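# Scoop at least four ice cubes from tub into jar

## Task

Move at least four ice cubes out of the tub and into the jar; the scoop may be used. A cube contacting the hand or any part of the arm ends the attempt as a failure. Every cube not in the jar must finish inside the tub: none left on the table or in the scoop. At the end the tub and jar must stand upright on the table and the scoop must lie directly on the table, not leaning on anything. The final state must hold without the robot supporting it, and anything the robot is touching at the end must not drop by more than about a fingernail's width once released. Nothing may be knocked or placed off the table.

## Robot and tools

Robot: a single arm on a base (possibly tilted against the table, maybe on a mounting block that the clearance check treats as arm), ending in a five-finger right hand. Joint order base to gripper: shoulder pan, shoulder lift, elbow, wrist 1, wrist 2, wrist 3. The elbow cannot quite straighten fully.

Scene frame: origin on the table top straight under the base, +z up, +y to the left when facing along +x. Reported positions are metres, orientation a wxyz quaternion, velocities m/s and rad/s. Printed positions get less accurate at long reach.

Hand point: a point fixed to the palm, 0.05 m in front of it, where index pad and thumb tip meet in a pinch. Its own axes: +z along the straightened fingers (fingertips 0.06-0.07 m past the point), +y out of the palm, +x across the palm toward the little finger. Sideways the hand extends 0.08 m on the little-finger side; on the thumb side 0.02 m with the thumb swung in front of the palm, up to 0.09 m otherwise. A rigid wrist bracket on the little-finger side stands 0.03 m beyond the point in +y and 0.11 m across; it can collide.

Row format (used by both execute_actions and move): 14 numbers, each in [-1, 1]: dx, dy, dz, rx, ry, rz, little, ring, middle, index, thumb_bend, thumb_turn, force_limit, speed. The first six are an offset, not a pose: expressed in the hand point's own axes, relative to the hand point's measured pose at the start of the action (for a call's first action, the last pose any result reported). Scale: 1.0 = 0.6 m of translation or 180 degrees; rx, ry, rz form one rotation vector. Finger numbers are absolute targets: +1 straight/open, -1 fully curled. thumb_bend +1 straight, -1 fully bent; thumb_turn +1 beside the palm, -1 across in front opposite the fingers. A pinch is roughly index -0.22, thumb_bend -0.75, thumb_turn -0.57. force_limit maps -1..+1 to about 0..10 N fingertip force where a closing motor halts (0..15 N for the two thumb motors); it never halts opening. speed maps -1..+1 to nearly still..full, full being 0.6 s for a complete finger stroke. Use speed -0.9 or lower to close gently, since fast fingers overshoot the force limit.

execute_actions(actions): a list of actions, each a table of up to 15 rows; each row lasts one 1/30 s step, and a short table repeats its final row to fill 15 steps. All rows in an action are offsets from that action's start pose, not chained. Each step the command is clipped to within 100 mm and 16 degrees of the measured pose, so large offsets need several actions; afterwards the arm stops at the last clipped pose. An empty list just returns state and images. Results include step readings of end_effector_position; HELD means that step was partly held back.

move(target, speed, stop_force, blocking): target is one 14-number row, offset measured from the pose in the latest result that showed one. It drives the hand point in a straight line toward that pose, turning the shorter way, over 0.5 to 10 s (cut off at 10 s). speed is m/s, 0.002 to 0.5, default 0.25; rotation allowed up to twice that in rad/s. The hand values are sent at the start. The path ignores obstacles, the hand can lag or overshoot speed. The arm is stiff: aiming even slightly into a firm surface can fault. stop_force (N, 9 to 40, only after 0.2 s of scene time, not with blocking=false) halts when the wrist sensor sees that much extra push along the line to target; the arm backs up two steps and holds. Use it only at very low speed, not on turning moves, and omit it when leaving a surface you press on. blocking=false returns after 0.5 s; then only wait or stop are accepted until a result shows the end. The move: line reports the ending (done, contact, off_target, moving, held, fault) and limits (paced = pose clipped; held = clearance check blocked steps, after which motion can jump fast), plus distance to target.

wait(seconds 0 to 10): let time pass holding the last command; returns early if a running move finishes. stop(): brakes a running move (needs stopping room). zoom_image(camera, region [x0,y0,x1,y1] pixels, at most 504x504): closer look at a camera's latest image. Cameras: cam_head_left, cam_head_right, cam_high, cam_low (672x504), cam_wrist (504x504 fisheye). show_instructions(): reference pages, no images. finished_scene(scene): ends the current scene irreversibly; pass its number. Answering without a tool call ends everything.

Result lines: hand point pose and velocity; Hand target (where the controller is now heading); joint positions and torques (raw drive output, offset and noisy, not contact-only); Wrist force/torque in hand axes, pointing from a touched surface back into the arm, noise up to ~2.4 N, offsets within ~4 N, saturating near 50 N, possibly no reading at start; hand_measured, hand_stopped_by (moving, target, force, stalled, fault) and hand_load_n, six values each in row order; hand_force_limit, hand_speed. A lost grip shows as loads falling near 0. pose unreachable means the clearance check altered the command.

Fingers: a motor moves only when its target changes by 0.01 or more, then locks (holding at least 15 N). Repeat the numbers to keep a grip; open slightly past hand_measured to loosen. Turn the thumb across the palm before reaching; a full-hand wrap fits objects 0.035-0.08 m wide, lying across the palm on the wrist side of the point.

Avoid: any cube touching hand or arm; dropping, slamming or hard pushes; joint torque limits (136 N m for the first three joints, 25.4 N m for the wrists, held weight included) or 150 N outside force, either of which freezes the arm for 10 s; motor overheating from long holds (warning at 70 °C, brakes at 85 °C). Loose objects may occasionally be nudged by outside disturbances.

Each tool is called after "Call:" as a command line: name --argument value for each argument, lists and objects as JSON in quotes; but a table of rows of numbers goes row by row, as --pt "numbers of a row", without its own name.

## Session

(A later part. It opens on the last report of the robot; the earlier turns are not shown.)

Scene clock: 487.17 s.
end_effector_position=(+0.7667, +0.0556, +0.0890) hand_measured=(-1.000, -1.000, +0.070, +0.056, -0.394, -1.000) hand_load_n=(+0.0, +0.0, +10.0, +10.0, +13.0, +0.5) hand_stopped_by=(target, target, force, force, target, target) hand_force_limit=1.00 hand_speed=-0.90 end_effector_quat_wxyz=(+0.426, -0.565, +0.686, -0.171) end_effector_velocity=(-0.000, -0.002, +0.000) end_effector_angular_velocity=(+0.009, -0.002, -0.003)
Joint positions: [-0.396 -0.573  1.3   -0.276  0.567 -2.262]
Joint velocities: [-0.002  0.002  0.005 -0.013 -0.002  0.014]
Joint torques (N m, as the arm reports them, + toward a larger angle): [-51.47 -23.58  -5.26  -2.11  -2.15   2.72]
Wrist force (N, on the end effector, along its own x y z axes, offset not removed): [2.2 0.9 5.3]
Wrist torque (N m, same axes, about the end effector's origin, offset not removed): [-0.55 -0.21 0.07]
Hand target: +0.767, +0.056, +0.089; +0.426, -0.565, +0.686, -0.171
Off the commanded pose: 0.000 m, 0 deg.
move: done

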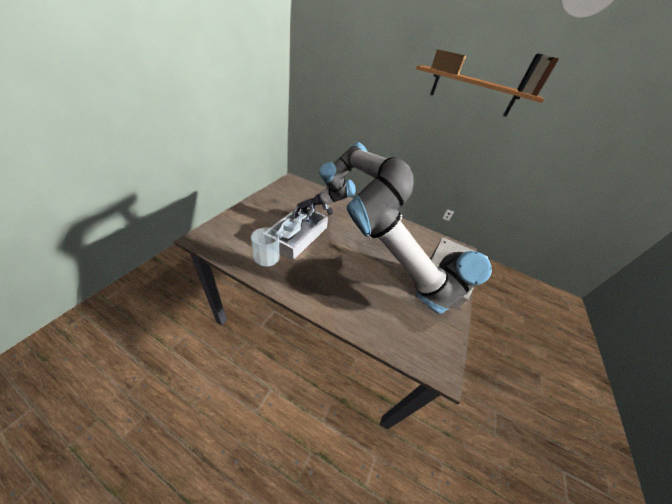

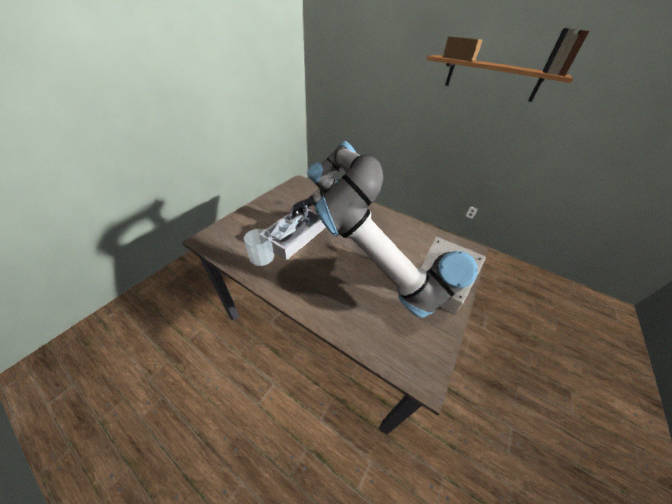

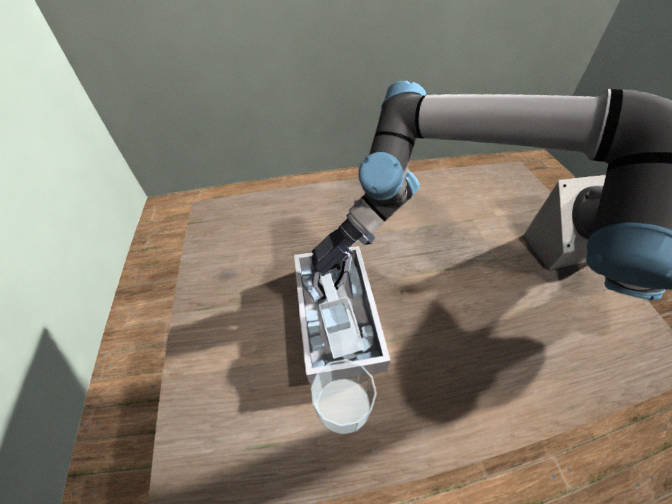

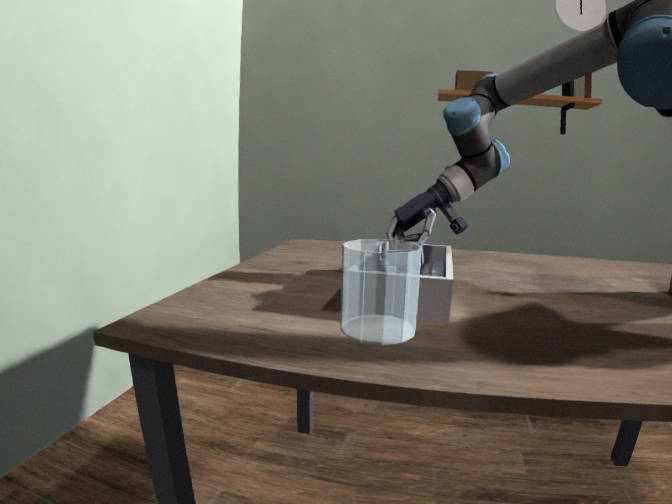

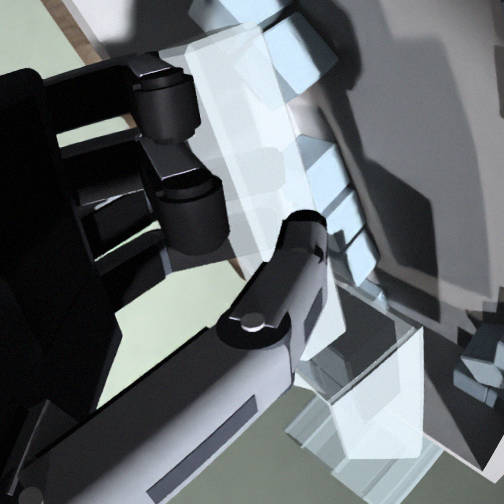

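Call:
move --target '[-0.075,-0.137,-0.111,0,0,0,-1,-1,-0.95,-0.95,-0.4,-1,1,-0.9]' --speed 0.07

Call:
move --target '[-0.115,0.022,0.05,0,0,0,-1,-1,-0.95,-0.95,-0.4,-1,1,-0.9]' --speed 0.05

Scene clock: 496.70 s.
end_effector_position=(+0.7666, +0.0555, +0.2039) hand_measured=(-1.000, -1.000, +0.070, +0.056, -0.394, -1.000) hand_load_n=(+0.0, +0.0, +10.0, +10.0, +13.0, +0.5) hand_stopped_by=(target, target, force, force, target, target) hand_force_limit=1.00 hand_speed=-0.90 end_effector_quat_wxyz=(+0.426, -0.565, +0.686, -0.171) end_effector_velocity=(+0.000, +0.001, +0.001) end_effector_angular_velocity=(-0.000, +0.001, +0.001)
Joint positions: [-0.514 -0.627  1.171  0.007  0.463 -2.378]
Joint velocities: [ 0.     0.    -0.005  0.005 -0.001 -0.002]
Joint torques (N m, as the arm reports them, + toward a larger angle): [-52.48 -34.51 -22.18   1.87  -2.2   -2.5 ]
Wrist force (N, on the end effector, along its own x y z axes, offset not removed): [1.8 3.0 2.6]
Wrist torque (N m, same axes, about the end effector's origin, offset not removed): [0.13 -0.28 -0.01]
Hand target: +0.767, +0.055, +0.204; +0.426, -0.565, +0.686, -0.171
Off the commanded pose: 0.000 m, 0 deg.
move: done

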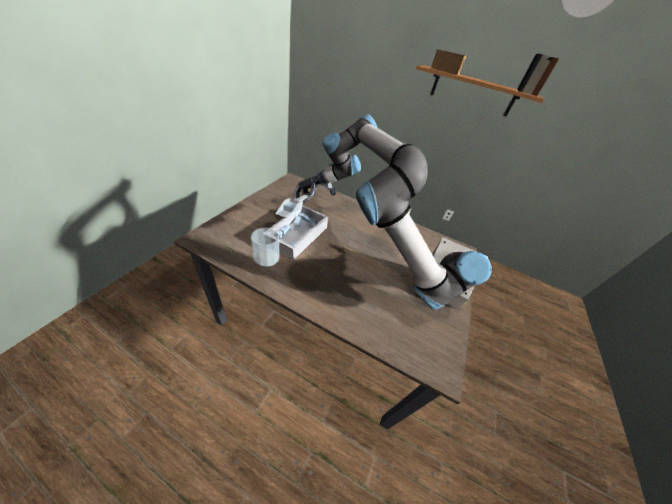

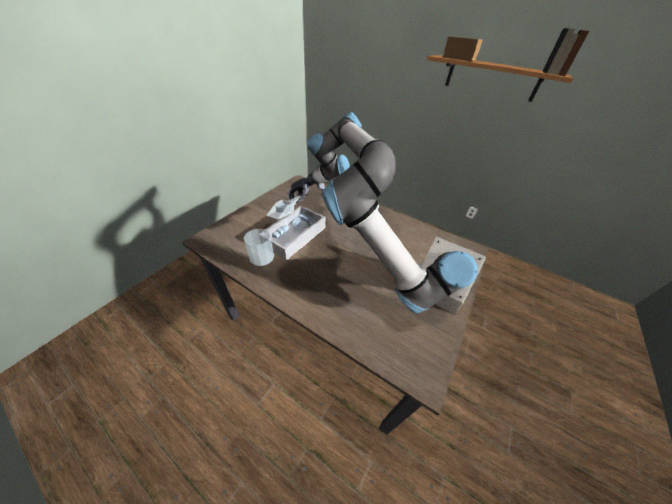

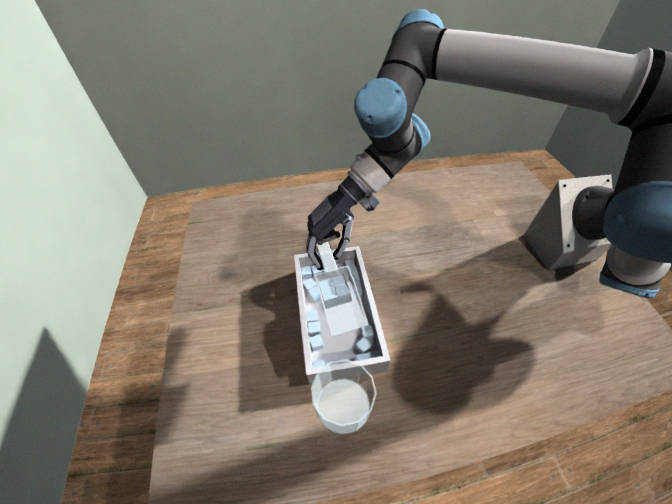

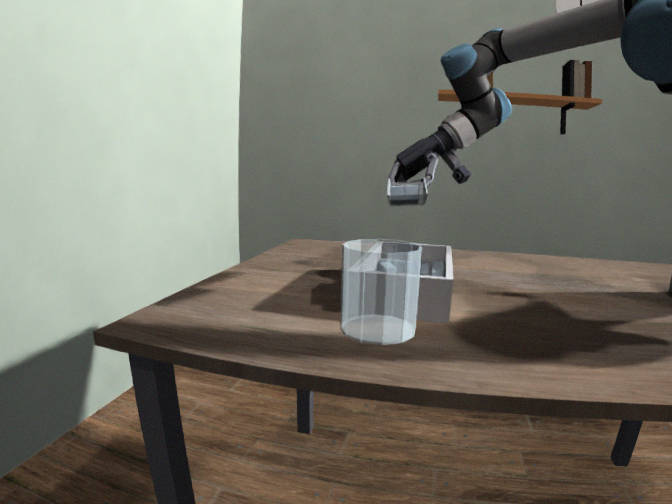

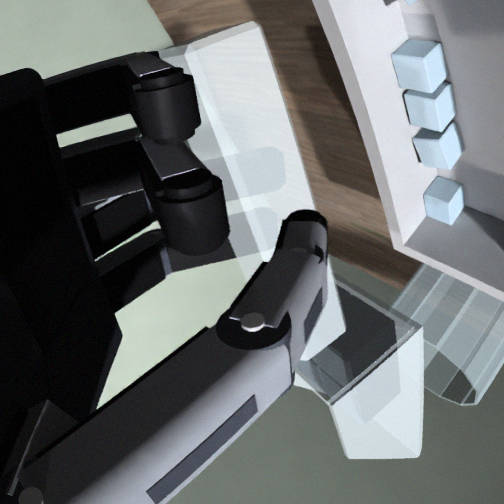

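Scene clock: 498.57 s.
end_effector_position=(+0.7816, +0.1305, +0.2042) hand_measured=(-1.000, -1.000, +0.070, +0.056, -0.394, -1.000) hand_load_n=(+0.0, +0.0, +10.0, +10.0, +13.0, +0.5) hand_stopped_by=(target, target, force, force, target, target) hand_force_limit=1.00 hand_speed=-0.90 end_effector_quat_wxyz=(+0.426, -0.565, +0.686, -0.171) end_effector_velocity=(+0.000, +0.000, +0.001) end_effector_angular_velocity=(+0.001, -0.001, -0.001)
Joint positions: [-0.429 -0.711  1.172  0.014  0.538 -2.29 ]
Joint velocities: [-0.001 -0.001 -0.     0.     0.     0.001]
Joint torques (N m, as the arm reports them, + toward a larger angle): [-33.55 -47.63 -21.81   2.06   2.87   2.71]
Wrist force (N, on the end effector, along its own x y z axes, offset not removed): [0.6 1.5 2.9]
Wrist torque (N m, same axes, about the end effector's origin, offset not removed): [-0.03 0.00 -0.12]
Hand target: +0.782, +0.131, +0.204; +0.426, -0.565, +0.686, -0.171
Off the commanded pose: 0.000 m, 0 deg.
move: done

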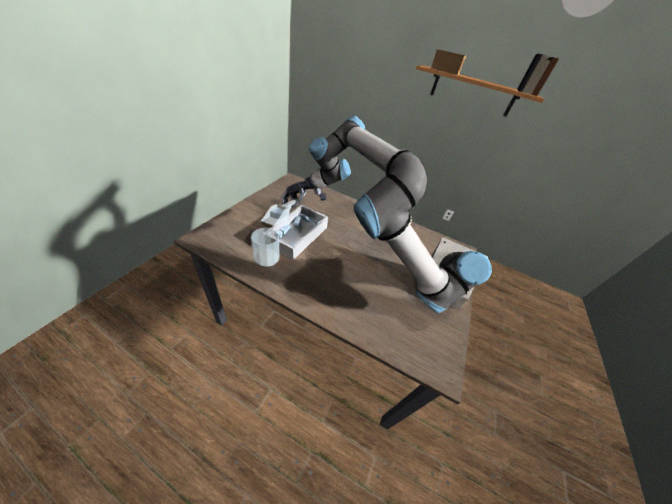

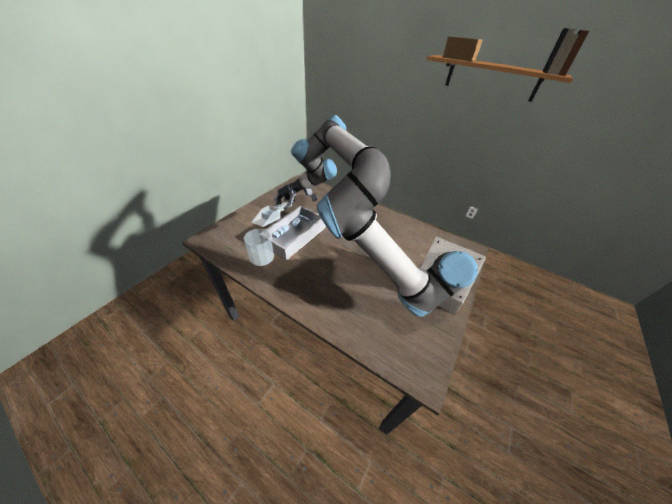

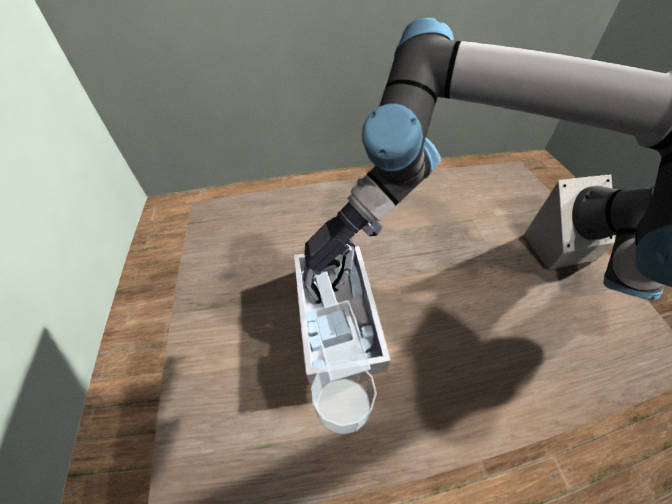

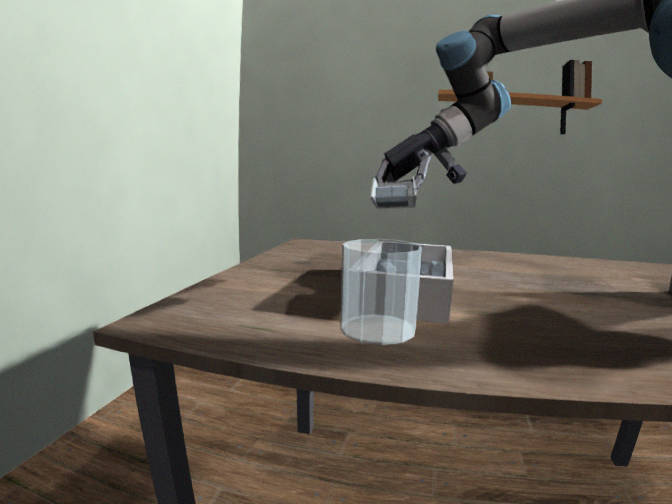

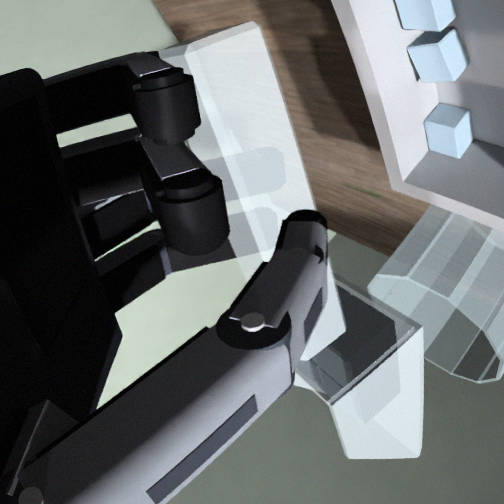

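Call:
move --target '[0,-0.006,0.027,0,0.077,-0.095,-1,-1,-0.95,-0.95,-0.4,-1,1,-0.9]' --speed 0.03

Call:
zoom_image --camera "cam_high" --region '[250,270,430,450]'

Scene clock: 509.73 s.
end_effector_position=(+0.7964, +0.1334, +0.1975) hand_measured=(-1.000, -1.000, +0.070, +0.056, -0.394, -1.000) hand_load_n=(+0.0, +0.0, +10.0, +10.0, +12.5, +0.5) hand_stopped_by=(target, target, force, force, target, target) hand_force_limit=1.00 hand_speed=-0.90 end_effector_quat_wxyz=(-0.311, +0.636, -0.641, +0.299) end_effector_velocity=(+0.000, +0.000, +0.000) end_effector_angular_velocity=(-0.007, -0.000, +0.001)
Joint positions: [-0.362 -0.714  1.014  0.361  0.788 -2.716]
Joint velocities: [ 0.002 -0.001 -0.003  0.005  0.005 -0.007]
Joint torques (N m, as the arm reports them, + toward a larger angle): [-35.88 -47.41 -20.24   2.11   2.66  -2.68]
Wrist force (N, on the end effector, along its own x y z axes, offset not removed): [-0.6 1.8 0.7]
Wrist torque (N m, same axes, about the end effector's origin, offset not removed): [0.21 0.06 -0.07]
Hand target: +0.796, +0.133, +0.197; -0.310, +0.636, -0.641, +0.299
Off the commanded pose: 0.000 m, 0 deg.
move: done

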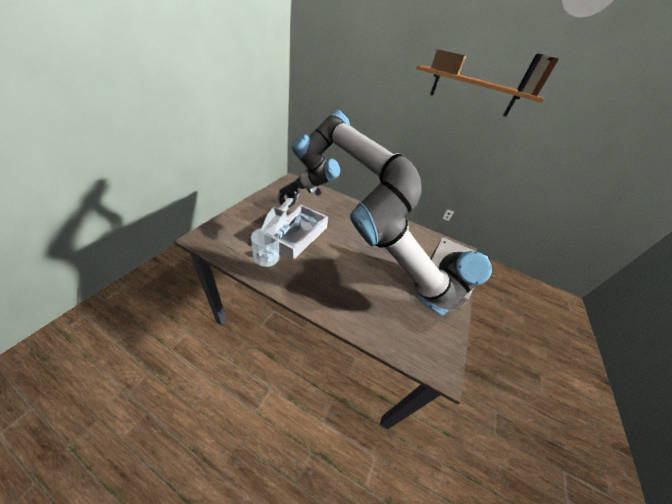

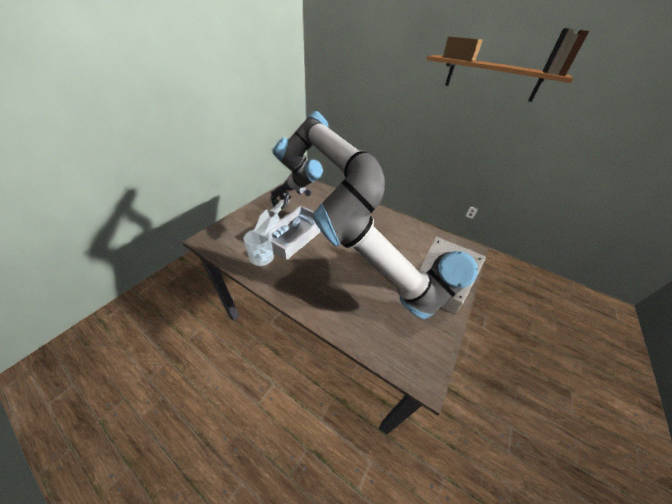

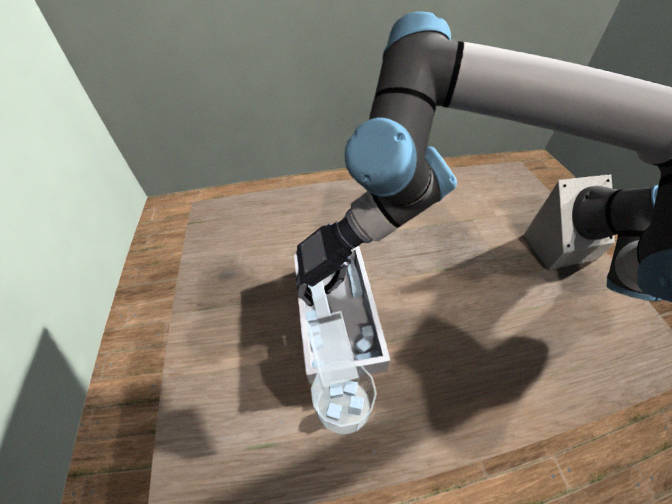

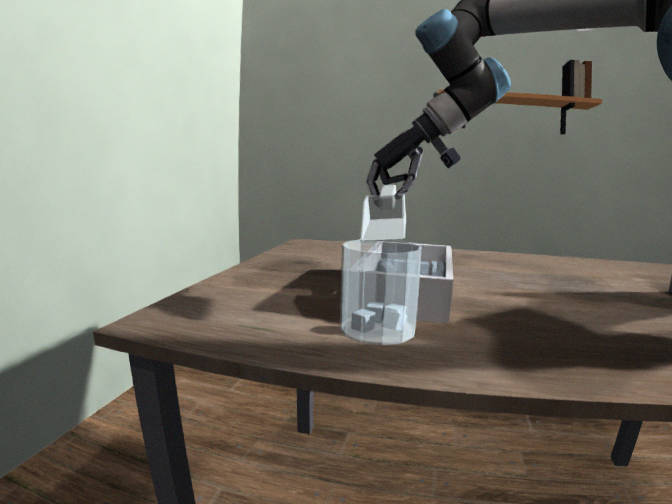

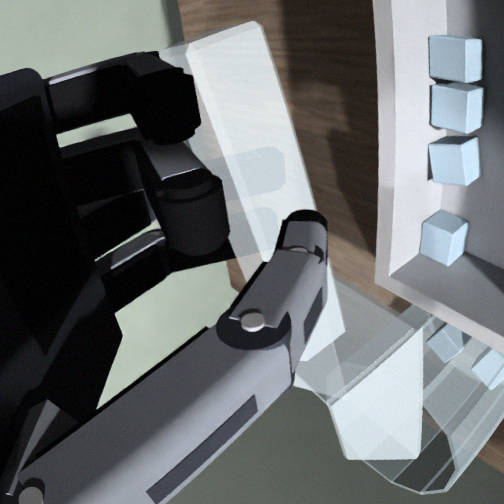

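Region (250, 270, 430, 450) of cam_high's 672x504 image, scaled by 2.800, with more detail than that image has.

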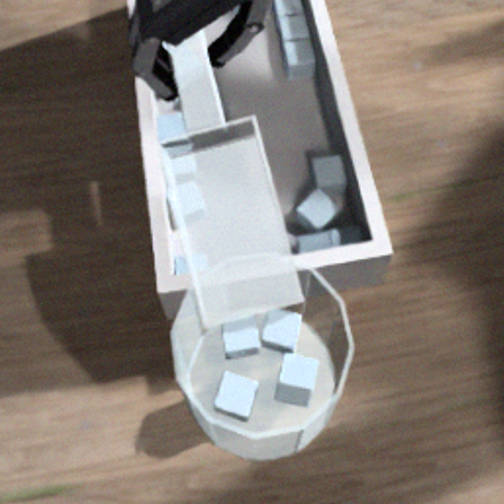

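Call:
move --target '[0.133,0.235,-0.345,0,-0.035,0.043,-1,-1,-0.95,-0.95,-0.4,-1,1,-0.9]' --speed 0.15

Call:
move --target '[0.055,0.222,0.179,0,0,0,-1,-1,-0.95,-0.95,-0.4,-1,1,-0.9]' --speed 0.07

Call:
move --target '[0,0,0,0,0,0,-1,-1,0.3,0.3,0.5,-1,1,-0.5]'

Call:
move --target '[-0.03,-0.12,-0.1,0,0,0,-1,-1,0.3,0.3,0.5,-1,1,-0.5]' --speed 0.1

Scene clock: 525.70 s.
end_effector_position=(+0.5469, +0.0527, +0.2165) hand_measured=(-1.000, -1.000, +0.070, +0.056, -0.394, -1.000) hand_load_n=(+0.0, +0.0, +10.0, +10.0, +12.5, +0.5) hand_stopped_by=(target, target, force, force, target, target) hand_force_limit=1.00 hand_speed=-0.90 end_effector_quat_wxyz=(+0.364, -0.606, +0.664, -0.242) end_effector_velocity=(-0.001, -0.001, +0.001) end_effector_angular_velocity=(-0.000, +0.002, +0.000)
Joint positions: [-0.764 -0.965  1.807  0.231  0.411 -3.09 ]
Joint velocities: [-0.003  0.002 -0.     0.011 -0.002 -0.013]
Joint torques (N m, as the arm reports them, + toward a larger angle): [-37.58  -4.49 -10.4    2.84  -2.96  -2.49]
Wrist force (N, on the end effector, along its own x y z axes, offset not removed): [-0.4 1.5 1.8]
Wrist torque (N m, same axes, about the end effector's origin, offset not removed): [0.02 0.19 -0.06]
Hand target: +0.547, +0.053, +0.217; +0.364, -0.606, +0.664, -0.242
Off the commanded pose: 0.000 m, 0 deg.
move: done

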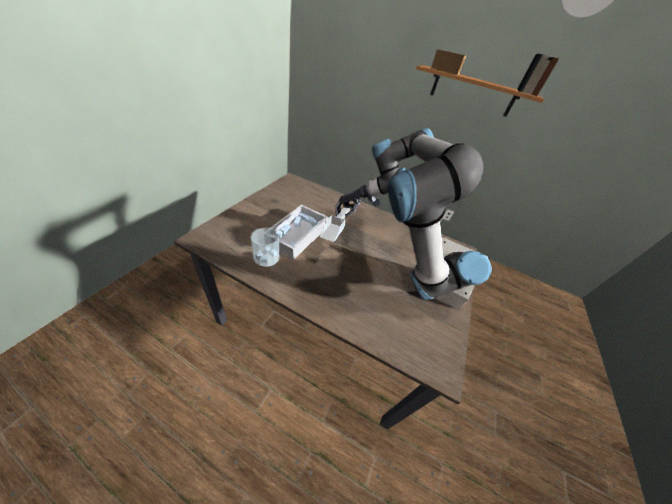

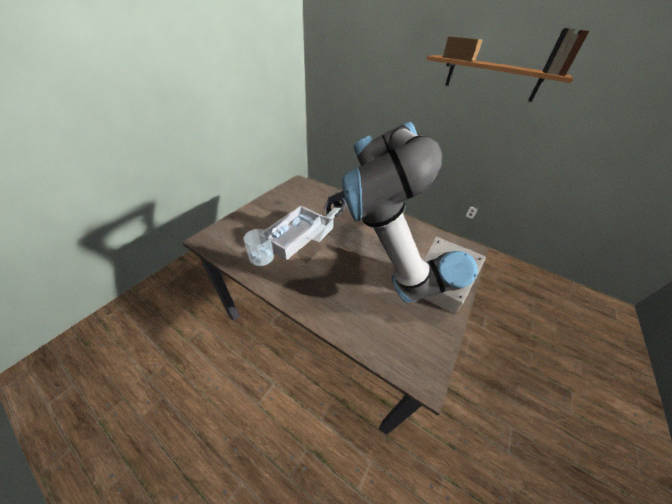

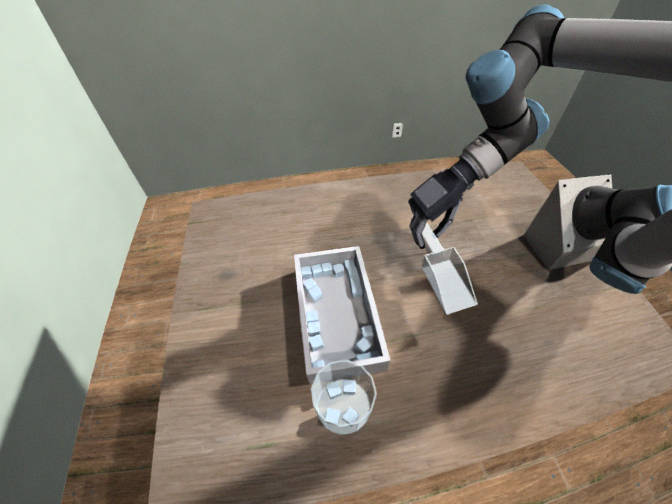

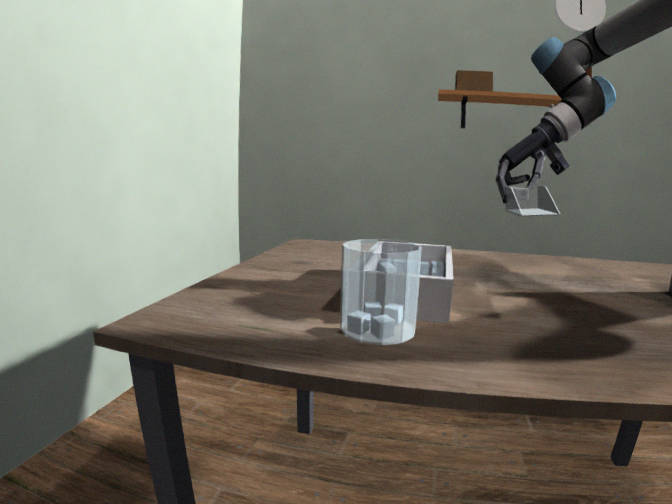

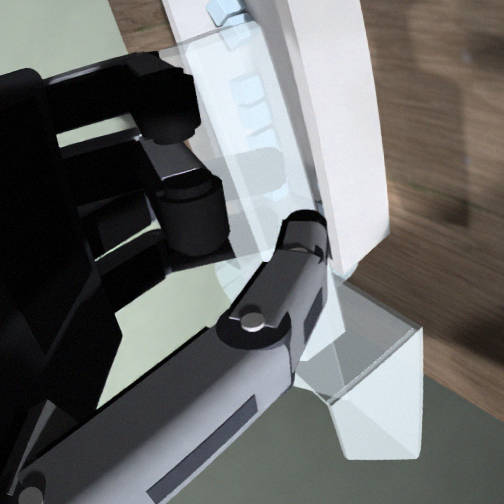

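Scene clock: 528.57 s.
end_effector_position=(+0.5467, +0.0533, +0.0424) hand_measured=(-1.000, -1.000, +0.070, +0.056, -0.394, -1.000) hand_load_n=(+0.0, +0.0, +10.0, +10.0, +12.5, +0.5) hand_stopped_by=(target, target, force, force, target, target) hand_force_limit=1.00 hand_speed=-0.90 end_effector_quat_wxyz=(+0.365, -0.606, +0.664, -0.242) end_effector_velocity=(+0.000, +0.000, -0.001) end_effector_angular_velocity=(-0.001, -0.001, +0.002)
Joint positions: [-0.514 -0.855  2.008 -0.448  0.571 -2.675]
Joint velocities: [ 0.002  0.001  0.001 -0.006  0.001  0.002]
Joint torques (N m, as the arm reports them, + toward a larger angle): [-22.53  -9.05  -3.76  -2.07   2.46   2.83]
Wrist force (N, on the end effector, along its own x y z axes, offset not removed): [-0.8 4.9 1.3]
Wrist torque (N m, same axes, about the end effector's origin, offset not removed): [0.45 0.21 -0.02]
Hand target: +0.547, +0.053, +0.042; +0.365, -0.606, +0.664, -0.242
Off the commanded pose: 0.000 m, 0 deg.
move: done

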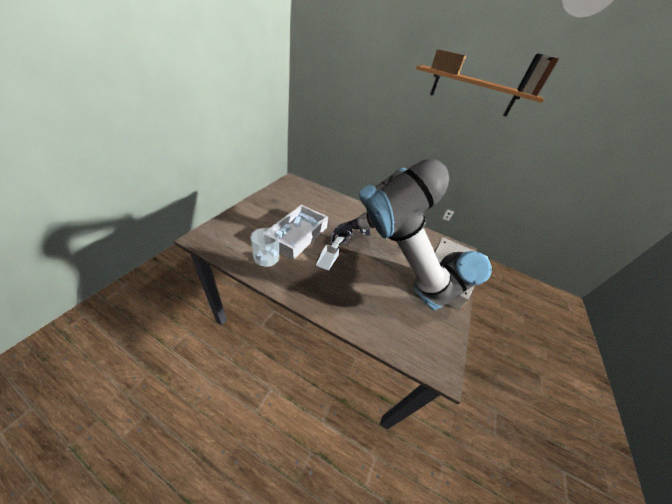

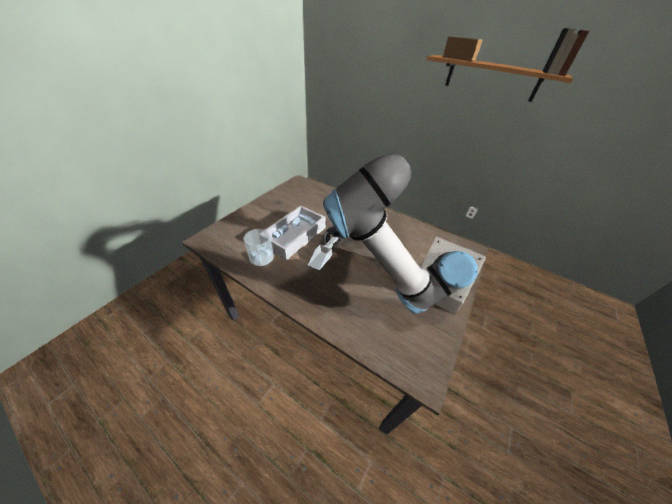

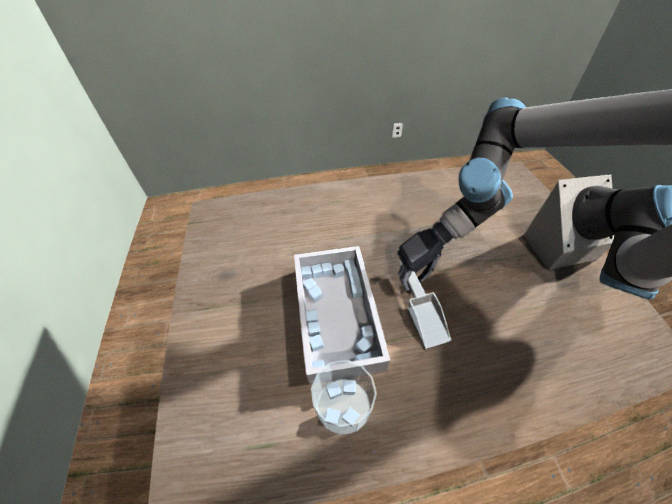

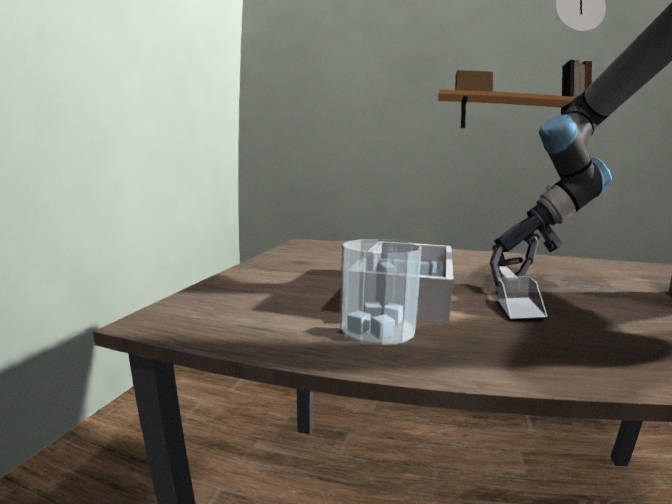

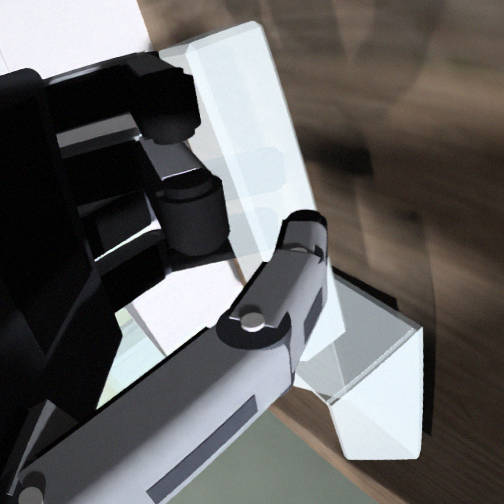

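Scene clock: 530.57 s.
end_effector_position=(+0.5467, +0.0533, +0.0424) hand_measured=(-1.000, -1.000, +0.300, +0.300, +0.500, -1.000) hand_load_n=(+0.0, +0.0, +0.0, +0.0, +0.0, +0.0) hand_stopped_by=(target, target, target, target, target, target) hand_force_limit=1.00 hand_speed=-0.50 end_effector_quat_wxyz=(+0.365, -0.606, +0.664, -0.242) end_effector_velocity=(+0.001, +0.000, +0.000) end_effector_angular_velocity=(-0.001, -0.001, +0.002)
Joint positions: [-0.514 -0.855  2.008 -0.448  0.571 -2.675]
Joint velocities: [ 0.001  0.    -0.003  0.    -0.001  0.   ]
Joint torques (N m, as the arm reports them, + toward a larger angle): [-39.26 -37.14 -18.72   2.16  -2.24  -2.66]
Wrist force (N, on the end effector, along its own x y z axes, offset not removed): [1.5 5.1 -0.6]
Wrist torque (N m, same axes, about the end effector's origin, offset not removed): [0.71 -0.12 0.21]
Hand target: +0.547, +0.053, +0.042; +0.365, -0.606, +0.664, -0.242
Off the commanded pose: 0.000 m, 0 deg.
move: done

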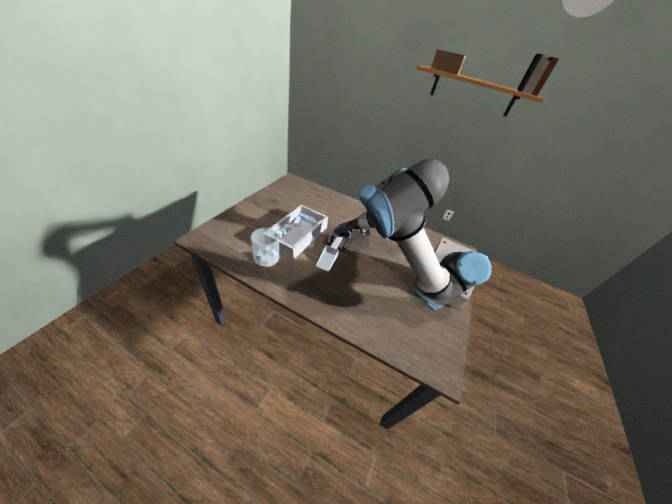

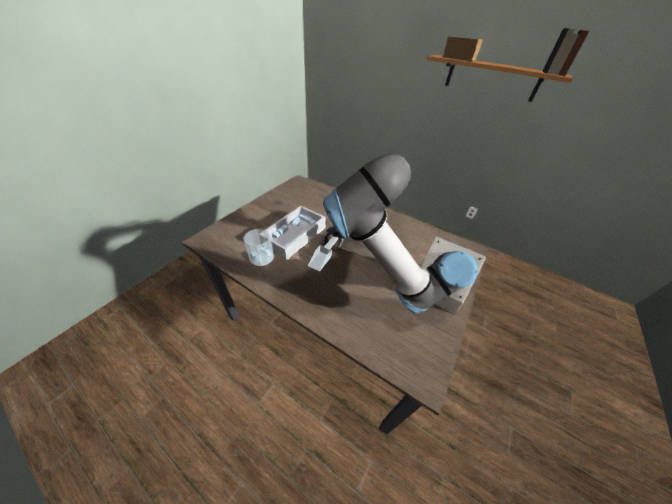

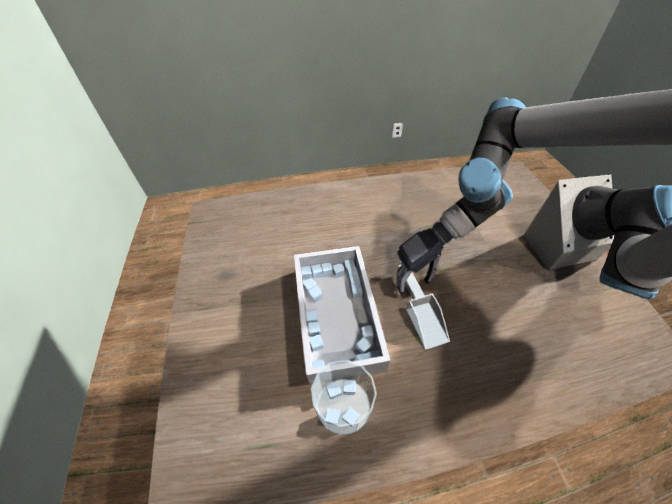

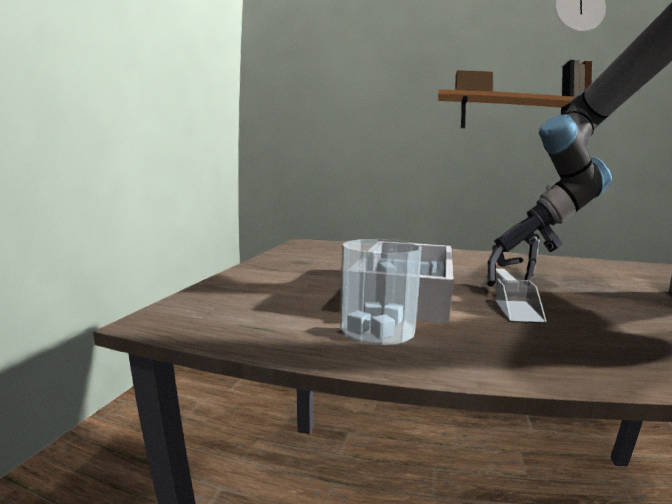

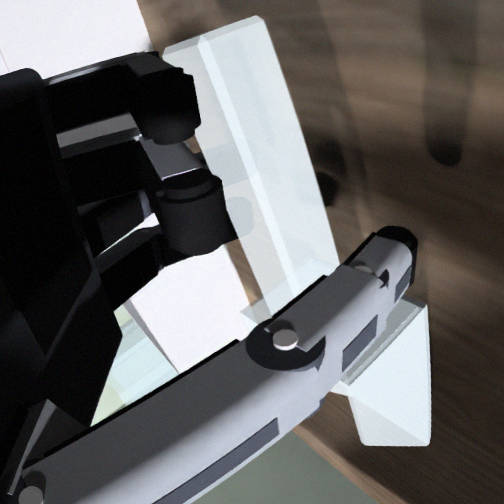

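Scene clock: 531.93 s.
end_effector_position=(+0.5453, +0.0529, +0.1377) hand_measured=(-1.000, -1.000, +0.300, +0.300, +0.500, -1.000) hand_load_n=(+0.0, +0.0, +0.0, +0.0, +0.0, +0.0) hand_stopped_by=(target, target, target, target, target, target) hand_force_limit=1.00 hand_speed=-0.50 end_effector_quat_wxyz=(+0.364, -0.606, +0.664, -0.242) end_effector_velocity=(+0.000, -0.000, +0.002) end_effector_angular_velocity=(-0.001, +0.000, +0.000)
Joint positions: [-0.663 -0.938  1.922 -0.092  0.467 -2.89 ]
Joint velocities: [-0.002 -0.001 -0.003  0.008 -0.001 -0.005]
Joint torques (N m, as the arm reports them, + toward a larger angle): [-37.97 -30.25 -20.86   2.4   -2.4   -2.61]
Wrist force (N, on the end effector, along its own x y z axes, offset not removed): [1.1 2.5 1.7]
Wrist torque (N m, same axes, about the end effector's origin, offset not removed): [0.28 -0.31 0.23]
Hand target: +0.545, +0.053, +0.138; +0.364, -0.606, +0.664, -0.242
Off the commanded pose: 0.000 m, 0 deg.
move: done

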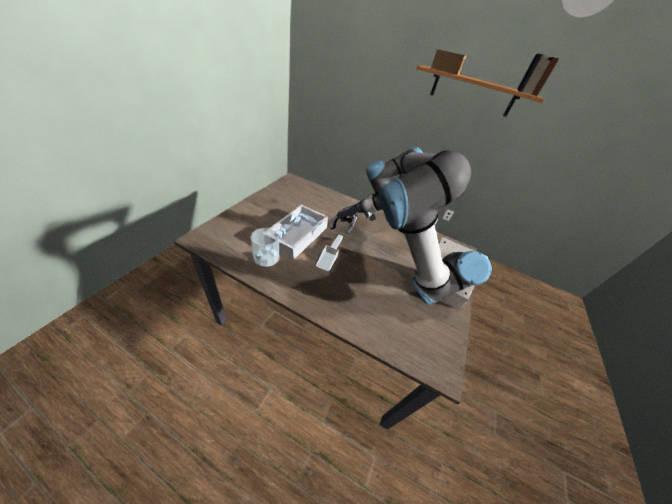

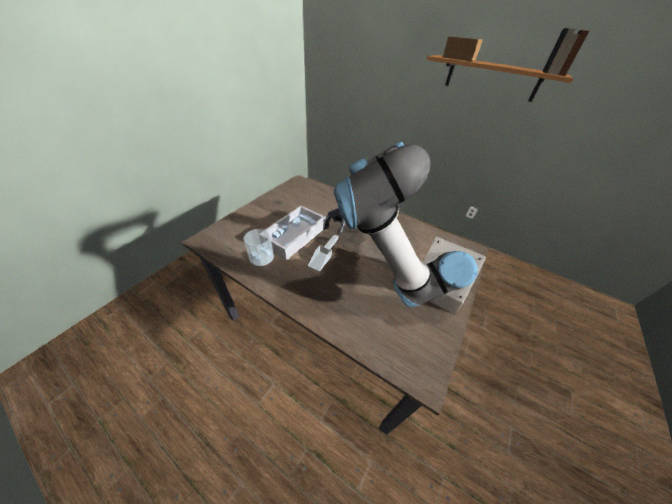

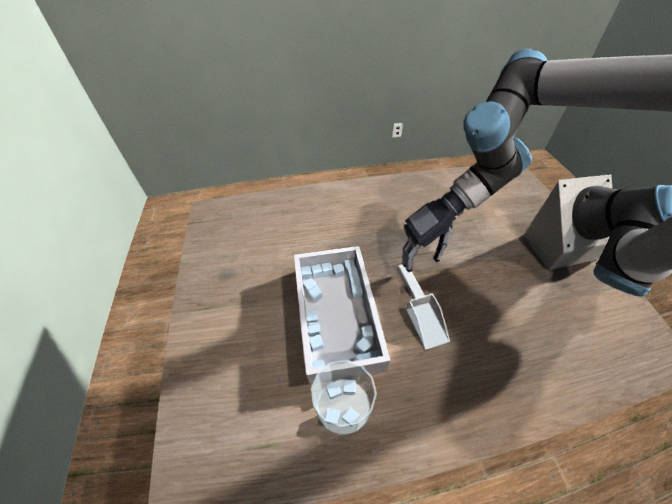

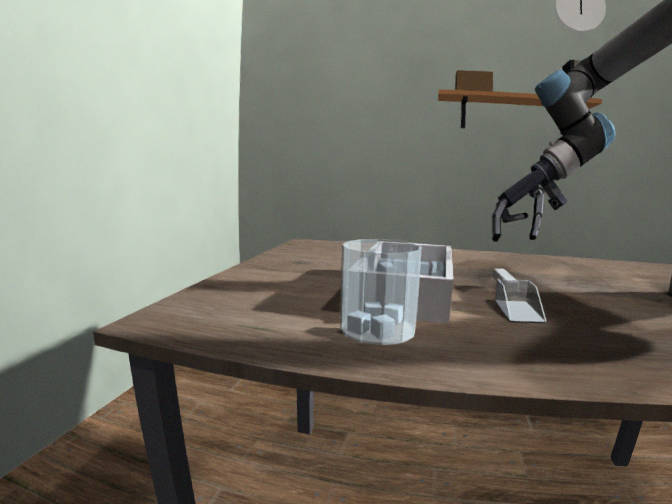

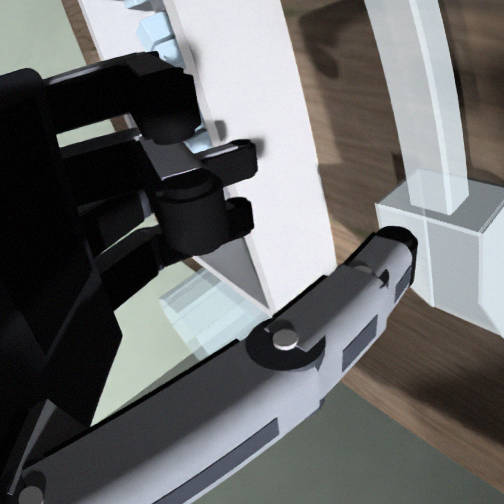

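Call:
finished_scene --scene 2

The scene is finished: the task was done.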